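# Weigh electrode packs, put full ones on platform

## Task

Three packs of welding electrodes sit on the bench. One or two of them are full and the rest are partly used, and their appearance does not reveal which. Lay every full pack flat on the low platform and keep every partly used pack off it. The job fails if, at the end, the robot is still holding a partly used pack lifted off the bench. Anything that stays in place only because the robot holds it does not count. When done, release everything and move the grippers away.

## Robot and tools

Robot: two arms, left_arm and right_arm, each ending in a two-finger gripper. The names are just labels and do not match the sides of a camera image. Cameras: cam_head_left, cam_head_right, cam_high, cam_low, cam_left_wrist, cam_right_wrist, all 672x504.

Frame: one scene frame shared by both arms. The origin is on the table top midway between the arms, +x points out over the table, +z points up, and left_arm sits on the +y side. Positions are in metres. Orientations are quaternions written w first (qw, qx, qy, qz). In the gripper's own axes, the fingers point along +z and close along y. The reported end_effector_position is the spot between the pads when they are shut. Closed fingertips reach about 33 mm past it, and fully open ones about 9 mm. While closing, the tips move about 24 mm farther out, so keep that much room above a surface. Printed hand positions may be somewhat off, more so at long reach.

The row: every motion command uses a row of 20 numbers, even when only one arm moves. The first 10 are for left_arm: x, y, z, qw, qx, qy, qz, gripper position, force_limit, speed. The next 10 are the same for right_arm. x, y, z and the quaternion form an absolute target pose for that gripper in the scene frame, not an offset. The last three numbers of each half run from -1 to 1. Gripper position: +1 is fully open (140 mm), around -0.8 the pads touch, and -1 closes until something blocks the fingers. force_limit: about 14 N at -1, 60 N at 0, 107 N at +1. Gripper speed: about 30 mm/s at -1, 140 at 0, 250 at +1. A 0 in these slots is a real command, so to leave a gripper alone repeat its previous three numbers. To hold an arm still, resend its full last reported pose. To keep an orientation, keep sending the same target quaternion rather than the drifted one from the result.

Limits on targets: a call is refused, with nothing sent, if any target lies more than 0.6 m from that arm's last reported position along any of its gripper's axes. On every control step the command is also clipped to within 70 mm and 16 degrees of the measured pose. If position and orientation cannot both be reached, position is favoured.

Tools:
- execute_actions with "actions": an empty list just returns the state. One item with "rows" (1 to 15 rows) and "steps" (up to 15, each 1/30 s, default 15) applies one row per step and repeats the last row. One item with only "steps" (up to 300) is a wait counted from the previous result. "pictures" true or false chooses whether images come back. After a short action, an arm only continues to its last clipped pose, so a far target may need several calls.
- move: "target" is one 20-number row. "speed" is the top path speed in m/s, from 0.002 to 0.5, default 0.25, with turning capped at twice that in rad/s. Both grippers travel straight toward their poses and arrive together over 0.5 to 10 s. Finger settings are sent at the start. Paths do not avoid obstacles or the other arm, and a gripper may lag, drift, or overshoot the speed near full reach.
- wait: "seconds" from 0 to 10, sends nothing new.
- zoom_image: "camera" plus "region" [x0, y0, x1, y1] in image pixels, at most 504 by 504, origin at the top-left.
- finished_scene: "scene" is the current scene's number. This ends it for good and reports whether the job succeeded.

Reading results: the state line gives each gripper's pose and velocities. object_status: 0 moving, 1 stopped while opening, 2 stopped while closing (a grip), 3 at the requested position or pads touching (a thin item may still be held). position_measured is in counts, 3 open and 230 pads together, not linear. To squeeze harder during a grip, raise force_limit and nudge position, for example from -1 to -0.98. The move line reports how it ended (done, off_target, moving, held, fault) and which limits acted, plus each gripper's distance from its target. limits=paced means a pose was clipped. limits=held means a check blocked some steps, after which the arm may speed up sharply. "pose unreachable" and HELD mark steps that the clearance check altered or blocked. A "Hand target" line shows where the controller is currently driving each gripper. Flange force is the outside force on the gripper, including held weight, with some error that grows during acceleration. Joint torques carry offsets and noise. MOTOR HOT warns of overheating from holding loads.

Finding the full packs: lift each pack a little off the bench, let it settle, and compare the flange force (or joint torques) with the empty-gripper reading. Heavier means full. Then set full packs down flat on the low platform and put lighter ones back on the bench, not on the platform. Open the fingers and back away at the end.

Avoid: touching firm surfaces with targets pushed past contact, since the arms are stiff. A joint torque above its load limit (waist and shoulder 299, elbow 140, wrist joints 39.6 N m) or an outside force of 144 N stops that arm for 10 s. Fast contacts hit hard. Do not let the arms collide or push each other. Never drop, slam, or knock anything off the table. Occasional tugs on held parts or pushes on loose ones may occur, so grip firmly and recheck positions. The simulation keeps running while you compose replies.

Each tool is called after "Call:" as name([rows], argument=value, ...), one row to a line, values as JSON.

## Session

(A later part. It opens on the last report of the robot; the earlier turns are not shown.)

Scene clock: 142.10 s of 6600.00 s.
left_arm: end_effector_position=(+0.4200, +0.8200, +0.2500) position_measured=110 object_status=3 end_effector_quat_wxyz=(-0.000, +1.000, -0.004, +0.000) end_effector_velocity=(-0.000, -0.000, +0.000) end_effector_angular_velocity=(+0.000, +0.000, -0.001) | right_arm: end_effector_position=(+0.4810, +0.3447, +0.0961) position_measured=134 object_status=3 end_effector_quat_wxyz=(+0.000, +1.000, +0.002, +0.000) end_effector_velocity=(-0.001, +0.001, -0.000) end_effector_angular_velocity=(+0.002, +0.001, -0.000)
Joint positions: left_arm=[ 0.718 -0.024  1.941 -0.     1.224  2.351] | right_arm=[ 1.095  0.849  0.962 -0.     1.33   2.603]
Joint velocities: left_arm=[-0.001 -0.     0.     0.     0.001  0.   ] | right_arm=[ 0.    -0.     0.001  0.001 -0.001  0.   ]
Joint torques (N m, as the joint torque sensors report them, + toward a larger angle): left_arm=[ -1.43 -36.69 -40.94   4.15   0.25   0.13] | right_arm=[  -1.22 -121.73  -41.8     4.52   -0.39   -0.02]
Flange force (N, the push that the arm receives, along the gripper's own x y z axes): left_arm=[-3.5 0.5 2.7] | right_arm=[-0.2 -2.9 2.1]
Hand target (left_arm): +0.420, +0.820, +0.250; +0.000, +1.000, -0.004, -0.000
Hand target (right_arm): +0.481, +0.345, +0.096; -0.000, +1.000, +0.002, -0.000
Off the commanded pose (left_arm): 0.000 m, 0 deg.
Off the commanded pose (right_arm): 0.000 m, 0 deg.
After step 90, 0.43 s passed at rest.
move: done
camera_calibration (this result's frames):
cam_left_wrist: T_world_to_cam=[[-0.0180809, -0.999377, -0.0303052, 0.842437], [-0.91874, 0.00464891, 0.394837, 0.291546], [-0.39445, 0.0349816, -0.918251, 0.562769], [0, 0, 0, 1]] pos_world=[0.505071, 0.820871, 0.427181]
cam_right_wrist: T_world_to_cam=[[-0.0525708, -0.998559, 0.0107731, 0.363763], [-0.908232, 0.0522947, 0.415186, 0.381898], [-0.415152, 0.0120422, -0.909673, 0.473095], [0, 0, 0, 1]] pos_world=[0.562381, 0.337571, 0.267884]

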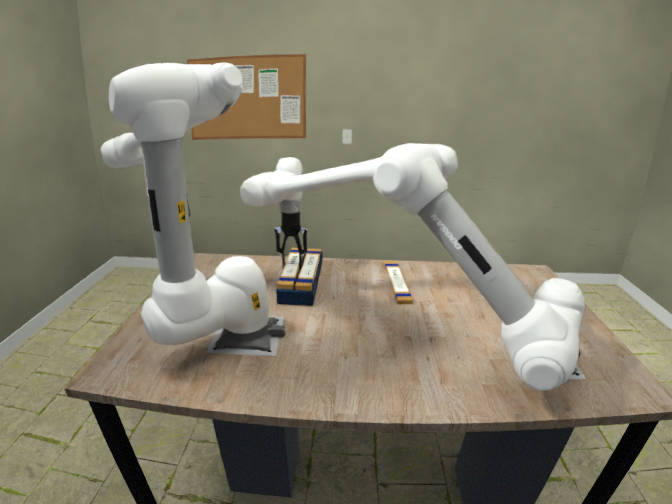

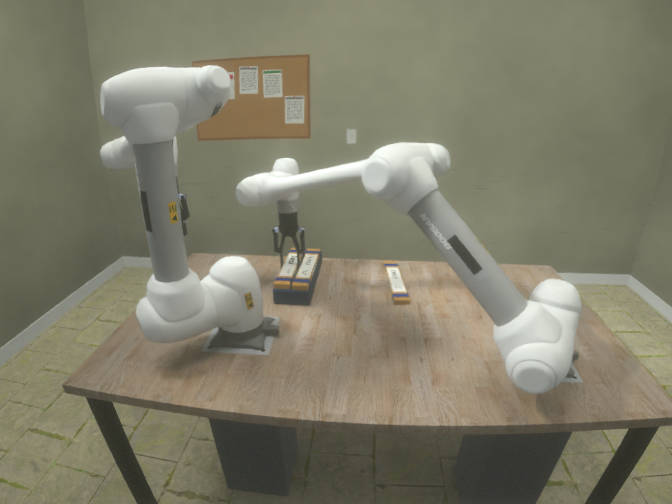

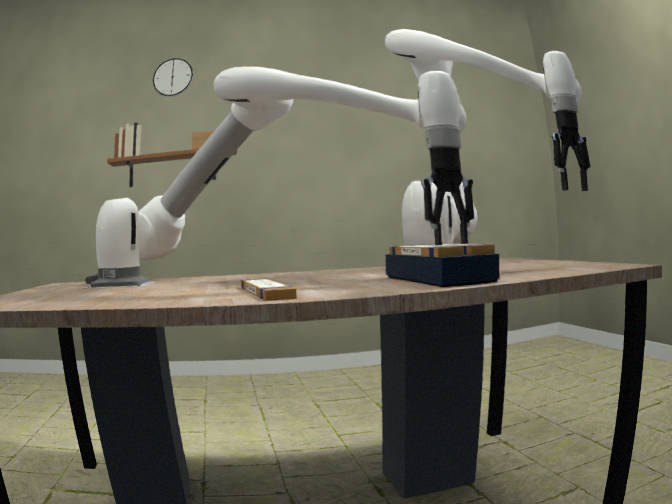

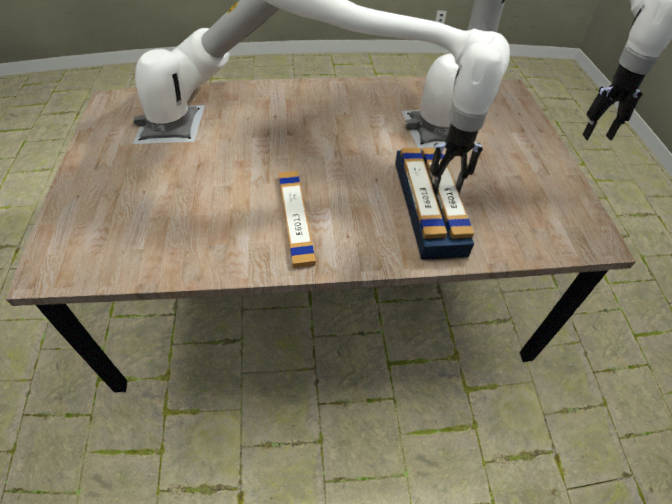

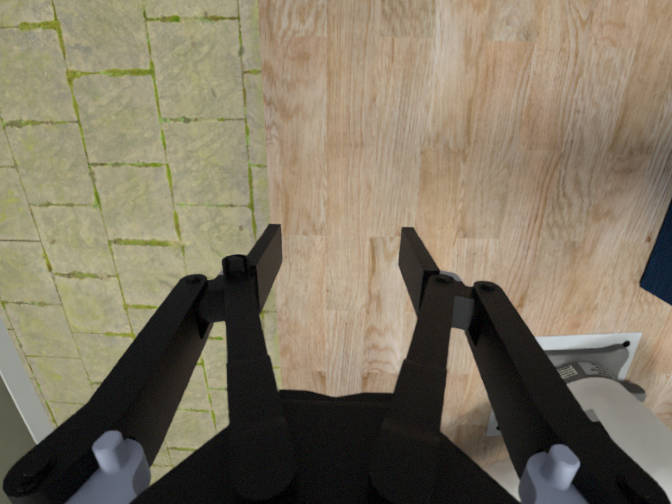

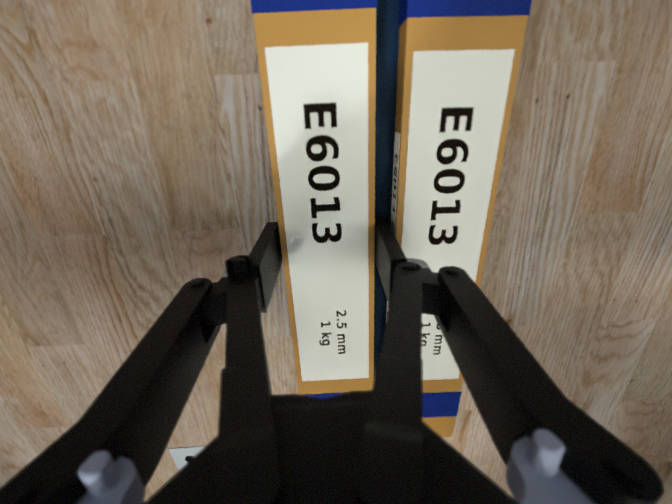

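Call:
execute_actions([
  {"rows":[[0.42,0.82,0.25,0,1,-0.0035,0,0.15,0.6,-0.4,0.481,0.344,0.095,0,1,0.002,0,-0.04,0.6,-0.7],[0.42,0.82,0.25,0,1,-0.0035,0,0.15,0.6,-0.4,0.481,0.344,0.095,0,1,0.002,0,-0.04,0.6,-0.7],[0.42,0.82,0.25,0,1,-0.0035,0,0.15,0.6,-0.4,0.481,0.344,0.095,0,1,0.002,0,-0.04,0.6,-0.7],[0.42,0.82,0.25,0,1,-0.0035,0,0.15,0.6,-0.4,0.481,0.344,0.095,0,1,0.002,0,-1,0.6,-0.5],[0.42,0.82,0.25,0,1,-0.0035,0,0.15,0.6,-0.4,0.481,0.344,0.095,0,1,0.002,0,-1,0.6,-0.5],[0.42,0.82,0.25,0,1,-0.0035,0,0.15,0.6,-0.4,0.481,0.344,0.095,0,1,0.002,0,-1,0.6,-0.5],[0.42,0.82,0.25,0,1,-0.0035,0,0.15,0.6,-0.4,0.481,0.344,0.0957,0,1,0.002,0,-1,0.6,-0.5]],"steps":15},
], pictures=false)

Call:
execute_actions([
  {"rows":[[0.42,0.82,0.25,0,1,-0.0035,0,0.15,0.6,-0.4,0.481,0.344,0.097,0,1,0,0,-1,0.6,-0.5],[0.42,0.82,0.25,0,1,-0.0035,0,0.15,0.6,-0.4,0.481,0.344,0.099,0,1,0,0,-1,0.6,-0.5],[0.42,0.82,0.25,0,1,-0.0035,0,0.15,0.6,-0.4,0.481,0.344,0.102,0,1,0,0,-1,0.6,-0.5],[0.42,0.82,0.25,0,1,-0.0035,0,0.15,0.6,-0.4,0.481,0.344,0.106,0,1,0,0,-1,0.6,-0.5],[0.42,0.82,0.25,0,1,-0.0035,0,0.15,0.6,-0.4,0.481,0.344,0.110,0,1,0,0,-1,0.6,-0.5],[0.42,0.82,0.25,0,1,-0.0035,0,0.15,0.6,-0.4,0.481,0.344,0.114,0,1,0,0,-1,0.6,-0.5],[0.42,0.82,0.25,0,1,-0.0035,0,0.15,0.6,-0.4,0.481,0.344,0.118,0,1,0,0,-1,0.6,-0.5],[0.42,0.82,0.25,0,1,-0.0035,0,0.15,0.6,-0.4,0.481,0.344,0.122,0,1,0,0,-1,0.6,-0.5],[0.42,0.82,0.25,0,1,-0.0035,0,0.15,0.6,-0.4,0.481,0.344,0.125,0,1,0,0,-1,0.6,-0.5],[0.42,0.82,0.25,0,1,-0.0035,0,0.15,0.6,-0.4,0.481,0.344,0.127,0,1,0,0,-1,0.6,-0.5]],"steps":14},
], pictures=false)

Call:
move(target=[0.42,0.82,0.25,0,1,-0.0035,0,0.15,0.6,-0.4,0.4773,0.271,0.1396,0,1,-0.0035,0,-1,0.6,-0.5], speed=0.12)

Call:
execute_actions([
  {"steps":8},
], pictures=false)

Call:
execute_actions([
  {"steps":1},
], pictures=false)

Call:
execute_actions([
  {"steps":1},
], pictures=false)

Call:
execute_actions([
  {"steps":1},
], pictures=false)

Call:
execute_actions([
  {"steps":1},
], pictures=false)

Call:
execute_actions([
  {"steps":1},
], pictures=false)

Call:
execute_actions([
  {"steps":1},
], pictures=false)

Call:
execute_actions([
  {"steps":1},
], pictures=false)

Scene clock: 157.20 s of 6600.00 s.
left_arm: end_effector_position=(+0.4200, +0.8200, +0.2500) position_measured=110 object_status=3 end_effector_quat_wxyz=(+0.000, +1.000, -0.004, -0.000) end_effector_velocity=(+0.000, -0.000, -0.000) end_effector_angular_velocity=(-0.000, +0.001, -0.001) | right_arm: end_effector_position=(+0.4809, +0.3439, +0.0954) position_measured=148 object_status=2 end_effector_quat_wxyz=(+0.000, +1.000, +0.002, -0.000) end_effector_velocity=(-0.001, -0.001, +0.001) end_effector_angular_velocity=(-0.002, +0.002, +0.000)
Joint positions: left_arm=[ 0.718 -0.024  1.941 -0.     1.224  2.351] | right_arm=[1.094 0.849 0.965 0.    1.328 2.603]
Joint velocities: left_arm=[-0.001  0.    -0.     0.     0.001  0.   ] | right_arm=[ 0.    -0.001 -0.     0.     0.004  0.   ]
Joint torques (N m, as the joint torque sensors report them, + toward a larger angle): left_arm=[ -1.74 -34.72 -41.35   4.48   0.26   0.16] | right_arm=[  -2.89 -118.66  -39.86    4.17    0.66   -0.2 ]
Flange force (N, the push that the arm receives, along the gripper's own x y z axes): left_arm=[-6.4 2.7 2.3] | right_arm=[-1.5 -3.3 0.8]
Hand target (left_arm): +0.420, +0.820, +0.250; +0.000, +1.000, -0.003, +0.000
Hand target (right_arm): +0.481, +0.344, +0.096; -0.000, +1.000, +0.002, +0.000
Off the commanded pose (left_arm): 0.000 m, 0 deg.
Off the commanded pose (right_arm): 0.000 m, 0 deg.
Steps of this call (steps 1 to 90: nothing new was sent; then 11.60 s passed at rest; steps 91 to 105: all 15 steps of this action). Readings (end_effector_position | what the end effector reports):
91: left_arm (+0.4200, +0.8200, +0.2500) | right_arm (+0.4810, +0.3447, +0.0960) | left_arm position_measured=110 object_status=3 | right_arm position_measured=134 object_status=3
92: left_arm (+0.4200, +0.8200, +0.2500) | right_arm (+0.4810, +0.3445, +0.0956) | left_arm position_measured=110 object_status=3 | right_arm position_measured=134 object_status=3
94: left_arm (+0.4200, +0.8200, +0.2500) | right_arm (+0.4810, +0.3441, +0.0949) | left_arm position_measured=110 object_status=3 | right_arm position_measured=134 object_status=0
98: left_arm (+0.4200, +0.8200, +0.2500) | right_arm (+0.4810, +0.3441, +0.0953) | left_arm position_measured=110 object_status=3 | right_arm position_measured=147 object_status=0
105: the state above

Scene clock: 157.67 s of 6600.00 s.
left_arm: end_effector_position=(+0.4200, +0.8200, +0.2500) position_measured=110 object_status=3 end_effector_quat_wxyz=(+0.000, +1.000, -0.004, -0.000) end_effector_velocity=(-0.000, +0.001, -0.000) end_effector_angular_velocity=(+0.000, -0.000, +0.001) | right_arm: end_effector_position=(+0.4810, +0.3440, +0.1261) position_measured=148 object_status=2 end_effector_quat_wxyz=(-0.000, +1.000, -0.000, +0.000) end_effector_velocity=(-0.000, -0.002, +0.011) end_effector_angular_velocity=(-0.008, +0.002, +0.001)
Joint positions: left_arm=[ 0.718 -0.024  1.941 -0.     1.224  2.351] | right_arm=[1.094 0.835 0.934 0.    1.373 2.607]
Joint velocities: left_arm=[ 0.001  0.001 -0.    -0.    -0.    -0.   ] | right_arm=[-0.    -0.002 -0.017 -0.002  0.026 -0.   ]
Joint torques (N m, as the joint torque sensors report them, + toward a larger angle): left_arm=[ -1.92 -36.8  -40.95   4.26   0.39   0.15] | right_arm=[  -3.01 -125.13  -43.04    4.62    0.01    0.01]
Flange force (N, the push that the arm receives, along the gripper's own x y z axes): left_arm=[-4.2 -0.6 3.3] | right_arm=[1.2 -8.3 8.3]
Hand target (left_arm): +0.420, +0.820, +0.250; -0.000, +1.000, -0.003, -0.000
Hand target (right_arm): +0.481, +0.344, +0.127; -0.000, +1.000, -0.000, +0.000
Off the commanded pose (left_arm): 0.000 m, 0 deg.
Off the commanded pose (right_arm): 0.001 m, 0 deg.
Steps of this call (steps 1 to 14: all 14 steps of this action). Readings (end_effector_position | what the end effector reports):
1: left_arm (+0.4200, +0.8200, +0.2500) | right_arm (+0.4809, +0.3439, +0.0955) | left_arm position_measured=110 object_status=3 | right_arm position_measured=148 object_status=2
2: left_arm (+0.4200, +0.8200, +0.2500) | right_arm (+0.4809, +0.3438, +0.0957) | left_arm position_measured=110 object_status=3 | right_arm position_measured=148 object_status=2
4: left_arm (+0.4200, +0.8200, +0.2500) | right_arm (+0.4809, +0.3438, +0.0981) | left_arm position_measured=110 object_status=3 | right_arm position_measured=148 object_status=2
8: left_arm (+0.4200, +0.8200, +0.2500) | right_arm (+0.4810, +0.3439, +0.1110) | left_arm position_measured=110 object_status=3 | right_arm position_measured=148 object_status=2
14: the state above

Scene clock: 158.90 s of 6600.00 s.
left_arm: end_effector_position=(+0.4200, +0.8200, +0.2500) position_measured=110 object_status=3 end_effector_quat_wxyz=(+0.000, +1.000, -0.003, -0.000) end_effector_velocity=(-0.000, +0.001, +0.000) end_effector_angular_velocity=(+0.000, -0.000, +0.001) | right_arm: end_effector_position=(+0.4773, +0.2711, +0.1396) position_measured=148 object_status=2 end_effector_quat_wxyz=(+0.000, +1.000, -0.003, -0.000) end_effector_velocity=(-0.000, +0.000, +0.001) end_effector_angular_velocity=(+0.003, +0.000, -0.000)
Joint positions: left_arm=[ 0.718 -0.024  1.941 -0.     1.224  2.351] | right_arm=[1.058 0.71  1.133 0.    1.298 2.578]
Joint velocities: left_arm=[ 0.001  0.001 -0.001 -0.     0.     0.   ] | right_arm=[-0.    -0.001  0.     0.002 -0.002 -0.   ]
Joint torques (N m, as the joint torque sensors report them, + toward a larger angle): left_arm=[ -0.84 -35.61 -41.95   4.62   0.7    0.35] | right_arm=[  -2.34 -118.2   -47.18    4.66   -0.09    0.2 ]
Flange force (N, the push that the arm receives, along the gripper's own x y z axes): left_arm=[-4.9 3.8 4.3] | right_arm=[-3.2 1.0 12.0]
Hand target (left_arm): +0.420, +0.820, +0.250; -0.000, +1.000, -0.003, +0.000
Hand target (right_arm): +0.477, +0.271, +0.140; -0.000, +1.000, -0.003, -0.000
Off the commanded pose (left_arm): 0.000 m, 0 deg.
Off the commanded pose (right_arm): 0.000 m, 0 deg.
move: done
camera_calibration (this result's frames):
cam_left_wrist: T_world_to_cam=[[-0.0180812, -0.999378, -0.0302903, 0.842406], [-0.918734, 0.00465458, 0.39485, 0.291514], [-0.394463, 0.034968, -0.918246, 0.562763], [0, 0, 0, 1]] pos_world=[0.505045, 0.820846, 0.427167]
cam_right_wrist: T_world_to_cam=[[-0.0634976, -0.997924, 0.0107846, 0.294648], [-0.907552, 0.0622354, 0.415303, 0.361212], [-0.415112, 0.0165832, -0.909619, 0.510813], [0, 0, 0, 1]] pos_world=[0.558573, 0.263085, 0.311455]

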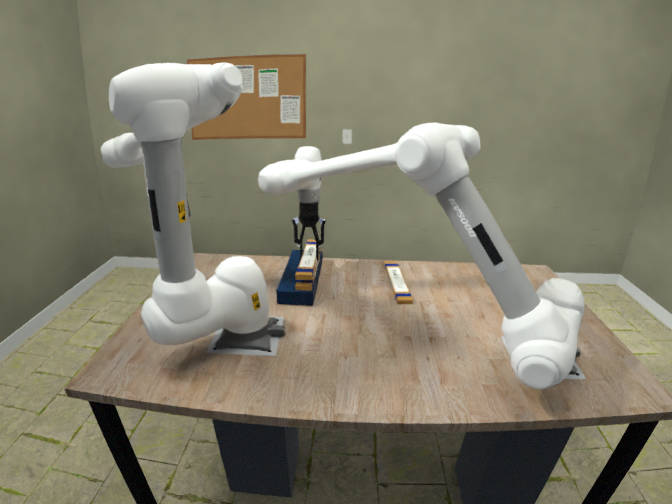

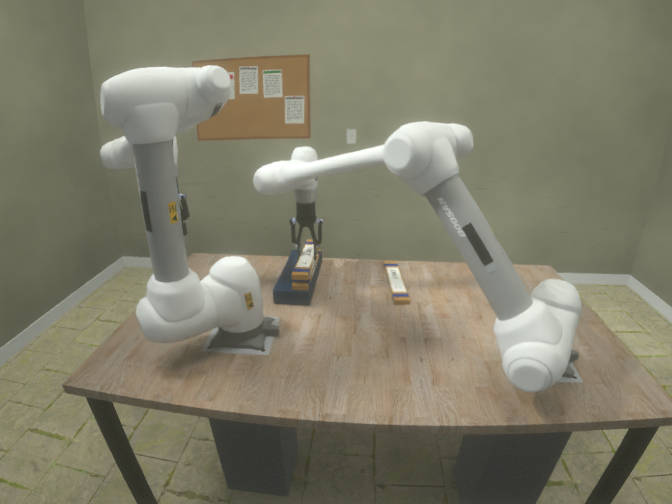

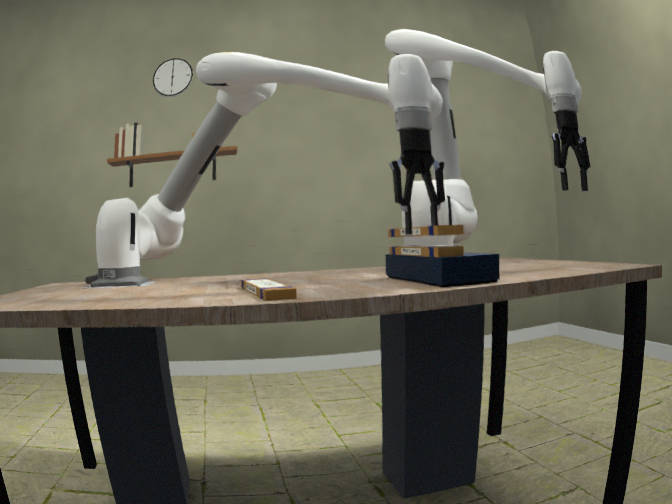

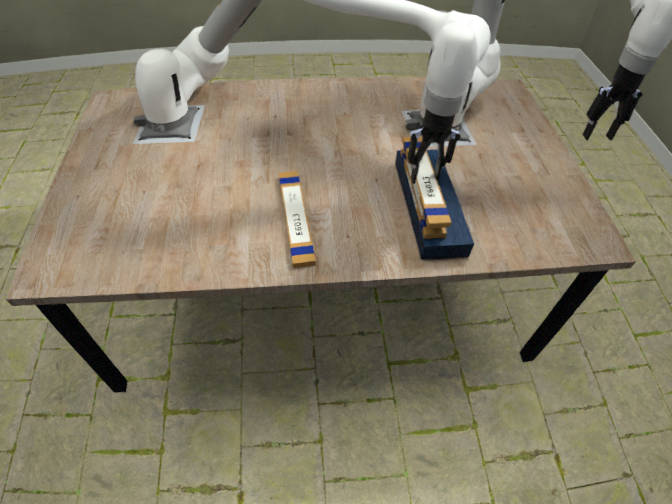

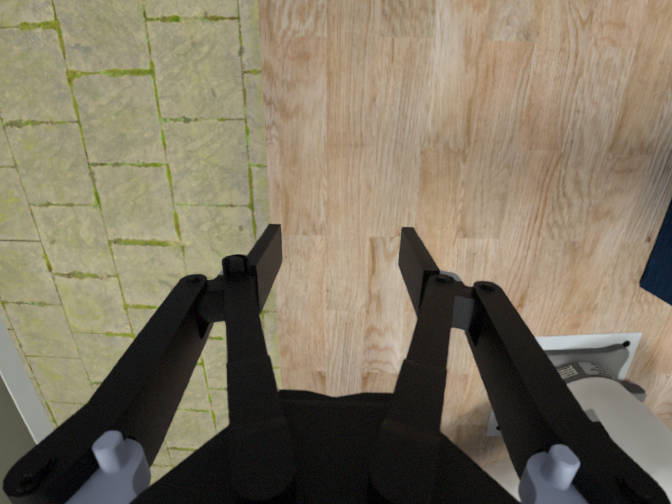

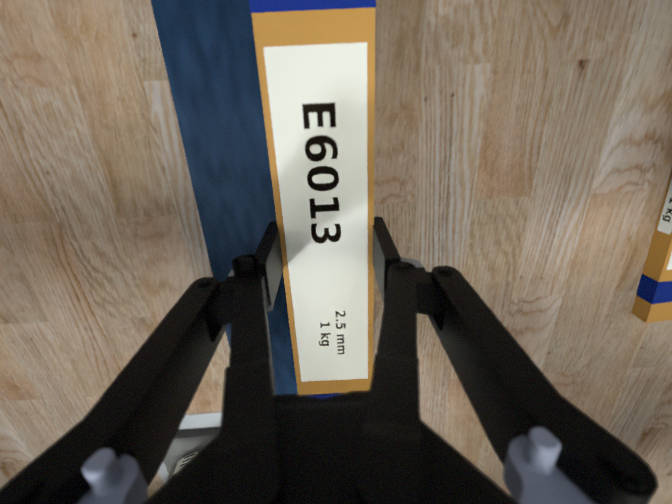

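Scene clock: 159.17 s of 6600.00 s.
left_arm: end_effector_position=(+0.4200, +0.8200, +0.2500) position_measured=110 object_status=3 end_effector_quat_wxyz=(+0.000, +1.000, -0.003, -0.000) end_effector_velocity=(-0.001, +0.000, -0.001) end_effector_angular_velocity=(-0.000, -0.000, +0.001) | right_arm: end_effector_position=(+0.4773, +0.2710, +0.1397) position_measured=148 object_status=2 end_effector_quat_wxyz=(+0.000, +1.000, -0.003, -0.000) end_effector_velocity=(+0.001, -0.001, +0.002) end_effector_angular_velocity=(+0.000, -0.001, -0.001)
Joint positions: left_arm=[ 0.718 -0.024  1.941 -0.     1.224  2.351] | right_arm=[1.058 0.71  1.133 0.    1.298 2.578]
Joint velocities: left_arm=[ 0.001  0.     0.001 -0.    -0.001 -0.   ] | right_arm=[-0.001 -0.001 -0.001 -0.001  0.001 -0.   ]
Joint torques (N m, as the joint torque sensors report them, + toward a larger angle): left_arm=[ -4.01 -37.85 -41.49   3.83   0.35   0.23] | right_arm=[  -2.71 -117.84  -45.31    4.69   -0.51   -0.1 ]
Flange force (N, the push that the arm receives, along the gripper's own x y z axes): left_arm=[-6.5 -3.9 4.4] | right_arm=[-1.4 -3.4 8.4]
Hand target (left_arm): +0.420, +0.820, +0.250; -0.000, +1.000, -0.003, +0.000
Hand target (right_arm): +0.477, +0.271, +0.140; -0.000, +1.000, -0.003, -0.000
Off the commanded pose (left_arm): 0.000 m, 0 deg.
Off the commanded pose (right_arm): 0.000 m, 0 deg.
Steps of this call (steps 1 to 8: nothing new was sent). Readings (end_effector_position | what the end effector reports):
1: left_arm (+0.4200, +0.8200, +0.2500) | right_arm (+0.4773, +0.2711, +0.1397) | left_arm position_measured=110 object_status=3 | right_arm position_measured=148 object_status=2
2: left_arm (+0.4200, +0.8200, +0.2500) | right_arm (+0.4773, +0.2711, +0.1397) | left_arm position_measured=110 object_status=3 | right_arm position_measured=148 object_status=2
4: left_arm (+0.4200, +0.8200, +0.2500) | right_arm (+0.4773, +0.2710, +0.1397) | left_arm position_measured=110 object_status=3 | right_arm position_measured=148 object_status=2
8: the state above

Scene clock: 159.20 s of 6600.00 s.
left_arm: end_effector_position=(+0.4200, +0.8200, +0.2500) position_measured=110 object_status=3 end_effector_quat_wxyz=(+0.000, +1.000, -0.003, -0.000) end_effector_velocity=(+0.000, -0.000, +0.000) end_effector_angular_velocity=(+0.000, -0.000, -0.001) | right_arm: end_effector_position=(+0.4773, +0.2710, +0.1397) position_measured=148 object_status=2 end_effector_quat_wxyz=(+0.000, +1.000, -0.003, -0.000) end_effector_velocity=(-0.001, -0.000, -0.001) end_effector_angular_velocity=(-0.000, +0.003, -0.001)
Joint positions: left_arm=[ 0.718 -0.024  1.941 -0.     1.224  2.351] | right_arm=[1.058 0.71  1.133 0.    1.298 2.578]
Joint velocities: left_arm=[-0.001  0.    -0.001 -0.     0.     0.   ] | right_arm=[0.    0.    0.001 0.002 0.001 0.   ]
Joint torques (N m, as the joint torque sensors report them, + toward a larger angle): left_arm=[ -0.12 -36.46 -41.42   4.01   0.26   0.33] | right_arm=[  -3.37 -118.21  -44.49    4.44   -0.23   -0.25]
Flange force (N, the push that the arm receives, along the gripper's own x y z axes): left_arm=[-2.0 3.3 3.2] | right_arm=[-0.6 -7.1 9.8]
Hand target (left_arm): +0.420, +0.820, +0.250; -0.000, +1.000, -0.003, +0.000
Hand target (right_arm): +0.477, +0.271, +0.140; -0.000, +1.000, -0.003, -0.000
Off the commanded pose (left_arm): 0.000 m, 0 deg.
Off the commanded pose (right_arm): 0.000 m, 0 deg.
Steps of this call (step 1: nothing new was sent). Readings (end_effector_position | what the end effector reports):
1: the state above

Scene clock: 159.23 s of 6600.00 s.
left_arm: end_effector_position=(+0.4200, +0.8200, +0.2500) position_measured=110 object_status=3 end_effector_quat_wxyz=(+0.000, +1.000, -0.003, -0.000) end_effector_velocity=(-0.001, -0.000, -0.001) end_effector_angular_velocity=(-0.001, +0.001, +0.000) | right_arm: end_effector_position=(+0.4773, +0.2710, +0.1397) position_measured=148 object_status=2 end_effector_quat_wxyz=(+0.000, +1.000, -0.003, -0.000) end_effector_velocity=(+0.000, +0.000, -0.000) end_effector_angular_velocity=(-0.001, -0.000, +0.000)
Joint positions: left_arm=[ 0.718 -0.024  1.941 -0.     1.224  2.351] | right_arm=[1.058 0.71  1.133 0.    1.298 2.578]
Joint velocities: left_arm=[ 0.     0.     0.002 -0.    -0.001  0.   ] | right_arm=[-0.     0.001 -0.001 -0.001  0.001 -0.   ]
Joint torques (N m, as the joint torque sensors report them, + toward a larger angle): left_arm=[ -2.54 -37.31 -40.61   4.08   0.16   0.27] | right_arm=[  -3.13 -116.99  -45.15    4.54   -0.18    0.13]
Flange force (N, the push that the arm receives, along the gripper's own x y z axes): left_arm=[-4.2 -2.2 2.8] | right_arm=[-1.7 -3.0 9.4]
Hand target (left_arm): +0.420, +0.820, +0.250; -0.000, +1.000, -0.003, +0.000
Hand target (right_arm): +0.477, +0.271, +0.140; -0.000, +1.000, -0.003, -0.000
Off the commanded pose (left_arm): 0.000 m, 0 deg.
Off the commanded pose (right_arm): 0.000 m, 0 deg.
Steps of this call (step 1: nothing new was sent). Readings (end_effector_position | what the end effector reports):
1: the state above

Scene clock: 159.27 s of 6600.00 s.
left_arm: end_effector_position=(+0.4200, +0.8200, +0.2500) position_measured=110 object_status=3 end_effector_quat_wxyz=(+0.000, +1.000, -0.003, -0.000) end_effector_velocity=(+0.000, +0.000, +0.001) end_effector_angular_velocity=(+0.001, -0.002, +0.000) | right_arm: end_effector_position=(+0.4773, +0.2710, +0.1397) position_measured=148 object_status=2 end_effector_quat_wxyz=(+0.000, +1.000, -0.003, -0.000) end_effector_velocity=(+0.000, +0.000, +0.001) end_effector_angular_velocity=(+0.001, -0.002, +0.000)
Joint positions: left_arm=[ 0.718 -0.024  1.941 -0.     1.224  2.351] | right_arm=[1.058 0.71  1.133 0.    1.298 2.578]
Joint velocities: left_arm=[ 0.    -0.    -0.001 -0.    -0.001 -0.   ] | right_arm=[ 0.    -0.001 -0.001 -0.001  0.     0.001]
Joint torques (N m, as the joint torque sensors report them, + toward a larger angle): left_arm=[ -0.58 -35.85 -40.85   4.15   0.17  -0.01] | right_arm=[  -2.11 -119.3   -45.27    4.62   -0.46   -0.02]
Flange force (N, the push that the arm receives, along the gripper's own x y z axes): left_arm=[-3.5 2.2 1.6] | right_arm=[0.3 -5.3 9.6]
Hand target (left_arm): +0.420, +0.820, +0.250; -0.000, +1.000, -0.003, +0.000
Hand target (right_arm): +0.477, +0.271, +0.140; -0.000, +1.000, -0.003, -0.000
Off the commanded pose (left_arm): 0.000 m, 0 deg.
Off the commanded pose (right_arm): 0.000 m, 0 deg.
Steps of this call (step 1: nothing new was sent). Readings (end_effector_position | what the end effector reports):
1: the state above

Scene clock: 159.30 s of 6600.00 s.
left_arm: end_effector_position=(+0.4200, +0.8200, +0.2500) position_measured=110 object_status=3 end_effector_quat_wxyz=(+0.000, +1.000, -0.003, -0.000) end_effector_velocity=(+0.000, +0.000, +0.000) end_effector_angular_velocity=(+0.000, +0.000, +0.000) | right_arm: end_effector_position=(+0.4773, +0.2710, +0.1397) position_measured=148 object_status=2 end_effector_quat_wxyz=(+0.000, +1.000, -0.003, -0.000) end_effector_velocity=(+0.000, +0.001, +0.001) end_effector_angular_velocity=(+0.002, +0.000, -0.001)
Joint positions: left_arm=[ 0.718 -0.024  1.941 -0.     1.224  2.351] | right_arm=[1.058 0.71  1.133 0.    1.298 2.578]
Joint velocities: left_arm=[ 0.     0.    -0.001  0.     0.    -0.   ] | right_arm=[-0.    -0.    -0.001  0.002  0.     0.   ]
Joint torques (N m, as the joint torque sensors report them, + toward a larger angle): left_arm=[ -0.88 -35.76 -40.7    4.26   0.64  -0.14] | right_arm=[  -2.95 -116.22  -44.9     4.62   -0.08   -0.21]
Flange force (N, the push that the arm receives, along the gripper's own x y z axes): left_arm=[-3.9 1.4 2.8] | right_arm=[-2.3 -2.4 9.0]
Hand target (left_arm): +0.420, +0.820, +0.250; -0.000, +1.000, -0.003, +0.000
Hand target (right_arm): +0.477, +0.271, +0.140; -0.000, +1.000, -0.003, -0.000
Off the commanded pose (left_arm): 0.000 m, 0 deg.
Off the commanded pose (right_arm): 0.000 m, 0 deg.
Steps of this call (step 1: nothing new was sent). Readings (end_effector_position | what the end effector reports):
1: the state above

Scene clock: 159.33 s of 6600.00 s.
left_arm: end_effector_position=(+0.4200, +0.8200, +0.2500) position_measured=110 object_status=3 end_effector_quat_wxyz=(+0.000, +1.000, -0.003, -0.000) end_effector_velocity=(+0.000, +0.001, +0.000) end_effector_angular_velocity=(+0.001, -0.001, +0.001) | right_arm: end_effector_position=(+0.4773, +0.2710, +0.1397) position_measured=148 object_status=2 end_effector_quat_wxyz=(+0.000, +1.000, -0.003, -0.000) end_effector_velocity=(-0.001, -0.000, -0.002) end_effector_angular_velocity=(-0.001, +0.003, -0.001)
Joint positions: left_arm=[ 0.718 -0.024  1.941 -0.     1.224  2.351] | right_arm=[1.058 0.71  1.133 0.    1.298 2.578]
Joint velocities: left_arm=[ 0.001  0.    -0.001 -0.    -0.    -0.   ] | right_arm=[0.    0.001 0.001 0.002 0.    0.   ]
Joint torques (N m, as the joint torque sensors report them, + toward a larger angle): left_arm=[ -0.99 -35.22 -41.27   3.92   0.67   0.38] | right_arm=[  -2.31 -118.99  -46.24    4.58   -0.23   -0.14]
Flange force (N, the push that the arm receives, along the gripper's own x y z axes): left_arm=[-4.8 3.4 3.1] | right_arm=[-1.4 -2.9 12.0]
Hand target (left_arm): +0.420, +0.820, +0.250; -0.000, +1.000, -0.003, +0.000
Hand target (right_arm): +0.477, +0.271, +0.140; -0.000, +1.000, -0.003, -0.000
Off the commanded pose (left_arm): 0.000 m, 0 deg.
Off the commanded pose (right_arm): 0.000 m, 0 deg.
Steps of this call (step 1: nothing new was sent). Readings (end_effector_position | what the end effector reports):
1: the state above

Scene clock: 159.37 s of 6600.00 s.
left_arm: end_effector_position=(+0.4200, +0.8200, +0.2500) position_measured=110 object_status=3 end_effector_quat_wxyz=(+0.000, +1.000, -0.003, -0.000) end_effector_velocity=(-0.000, -0.000, -0.000) end_effector_angular_velocity=(-0.001, +0.000, +0.000) | right_arm: end_effector_position=(+0.4773, +0.2710, +0.1397) position_measured=148 object_status=2 end_effector_quat_wxyz=(+0.000, +1.000, -0.003, -0.000) end_effector_velocity=(+0.001, +0.000, -0.001) end_effector_angular_velocity=(-0.000, -0.001, +0.001)
Joint positions: left_arm=[ 0.718 -0.024  1.941 -0.     1.224  2.351] | right_arm=[1.058 0.71  1.133 0.    1.298 2.578]
Joint velocities: left_arm=[ 0.     0.     0.001 -0.001 -0.     0.   ] | right_arm=[-0.     0.001  0.    -0.001 -0.002 -0.   ]
Joint torques (N m, as the joint torque sensors report them, + toward a larger angle): left_arm=[ -2.96 -35.68 -40.47   4.3    0.72   0.25] | right_arm=[  -0.43 -115.68  -45.06    4.58   -0.36    0.19]
Flange force (N, the push that the arm receives, along the gripper's own x y z axes): left_arm=[-6.1 -0.9 2.7] | right_arm=[-0.5 0.4 8.2]
Hand target (left_arm): +0.420, +0.820, +0.250; -0.000, +1.000, -0.003, +0.000
Hand target (right_arm): +0.477, +0.271, +0.140; -0.000, +1.000, -0.003, -0.000
Off the commanded pose (left_arm): 0.000 m, 0 deg.
Off the commanded pose (right_arm): 0.000 m, 0 deg.
Steps of this call (step 1: nothing new was sent). Readings (end_effector_position | what the end effector reports):
1: the state above

Scene clock: 159.40 s of 6600.00 s.
left_arm: end_effector_position=(+0.4200, +0.8200, +0.2500) position_measured=110 object_status=3 end_effector_quat_wxyz=(+0.000, +1.000, -0.003, -0.000) end_effector_velocity=(-0.000, -0.000, -0.000) end_effector_angular_velocity=(-0.000, +0.000, +0.001) | right_arm: end_effector_position=(+0.4773, +0.2710, +0.1397) position_measured=148 object_status=2 end_effector_quat_wxyz=(+0.000, +1.000, -0.003, -0.000) end_effector_velocity=(+0.001, +0.000, +0.001) end_effector_angular_velocity=(+0.001, -0.001, +0.000)
Joint positions: left_arm=[ 0.718 -0.024  1.941 -0.     1.224  2.351] | right_arm=[1.058 0.71  1.133 0.    1.298 2.578]
Joint velocities: left_arm=[ 0.    -0.     0.001 -0.    -0.    -0.   ] | right_arm=[-0.     0.    -0.001 -0.     0.    -0.   ]
Joint torques (N m, as the joint torque sensors report them, + toward a larger angle): left_arm=[ -0.44 -34.09 -42.     4.29   0.45   0.32] | right_arm=[  -1.45 -116.01  -44.76    4.63   -0.37   -0.29]
Flange force (N, the push that the arm receives, along the gripper's own x y z axes): left_arm=[-6.1 6.5 3.0] | right_arm=[-1.1 -1.7 7.8]
Hand target (left_arm): +0.420, +0.820, +0.250; -0.000, +1.000, -0.003, +0.000
Hand target (right_arm): +0.477, +0.271, +0.140; -0.000, +1.000, -0.003, -0.000
Off the commanded pose (left_arm): 0.000 m, 0 deg.
Off the commanded pose (right_arm): 0.000 m, 0 deg.
Steps of this call (step 1: nothing new was sent). Readings (end_effector_position | what the end effector reports):
1: the state above


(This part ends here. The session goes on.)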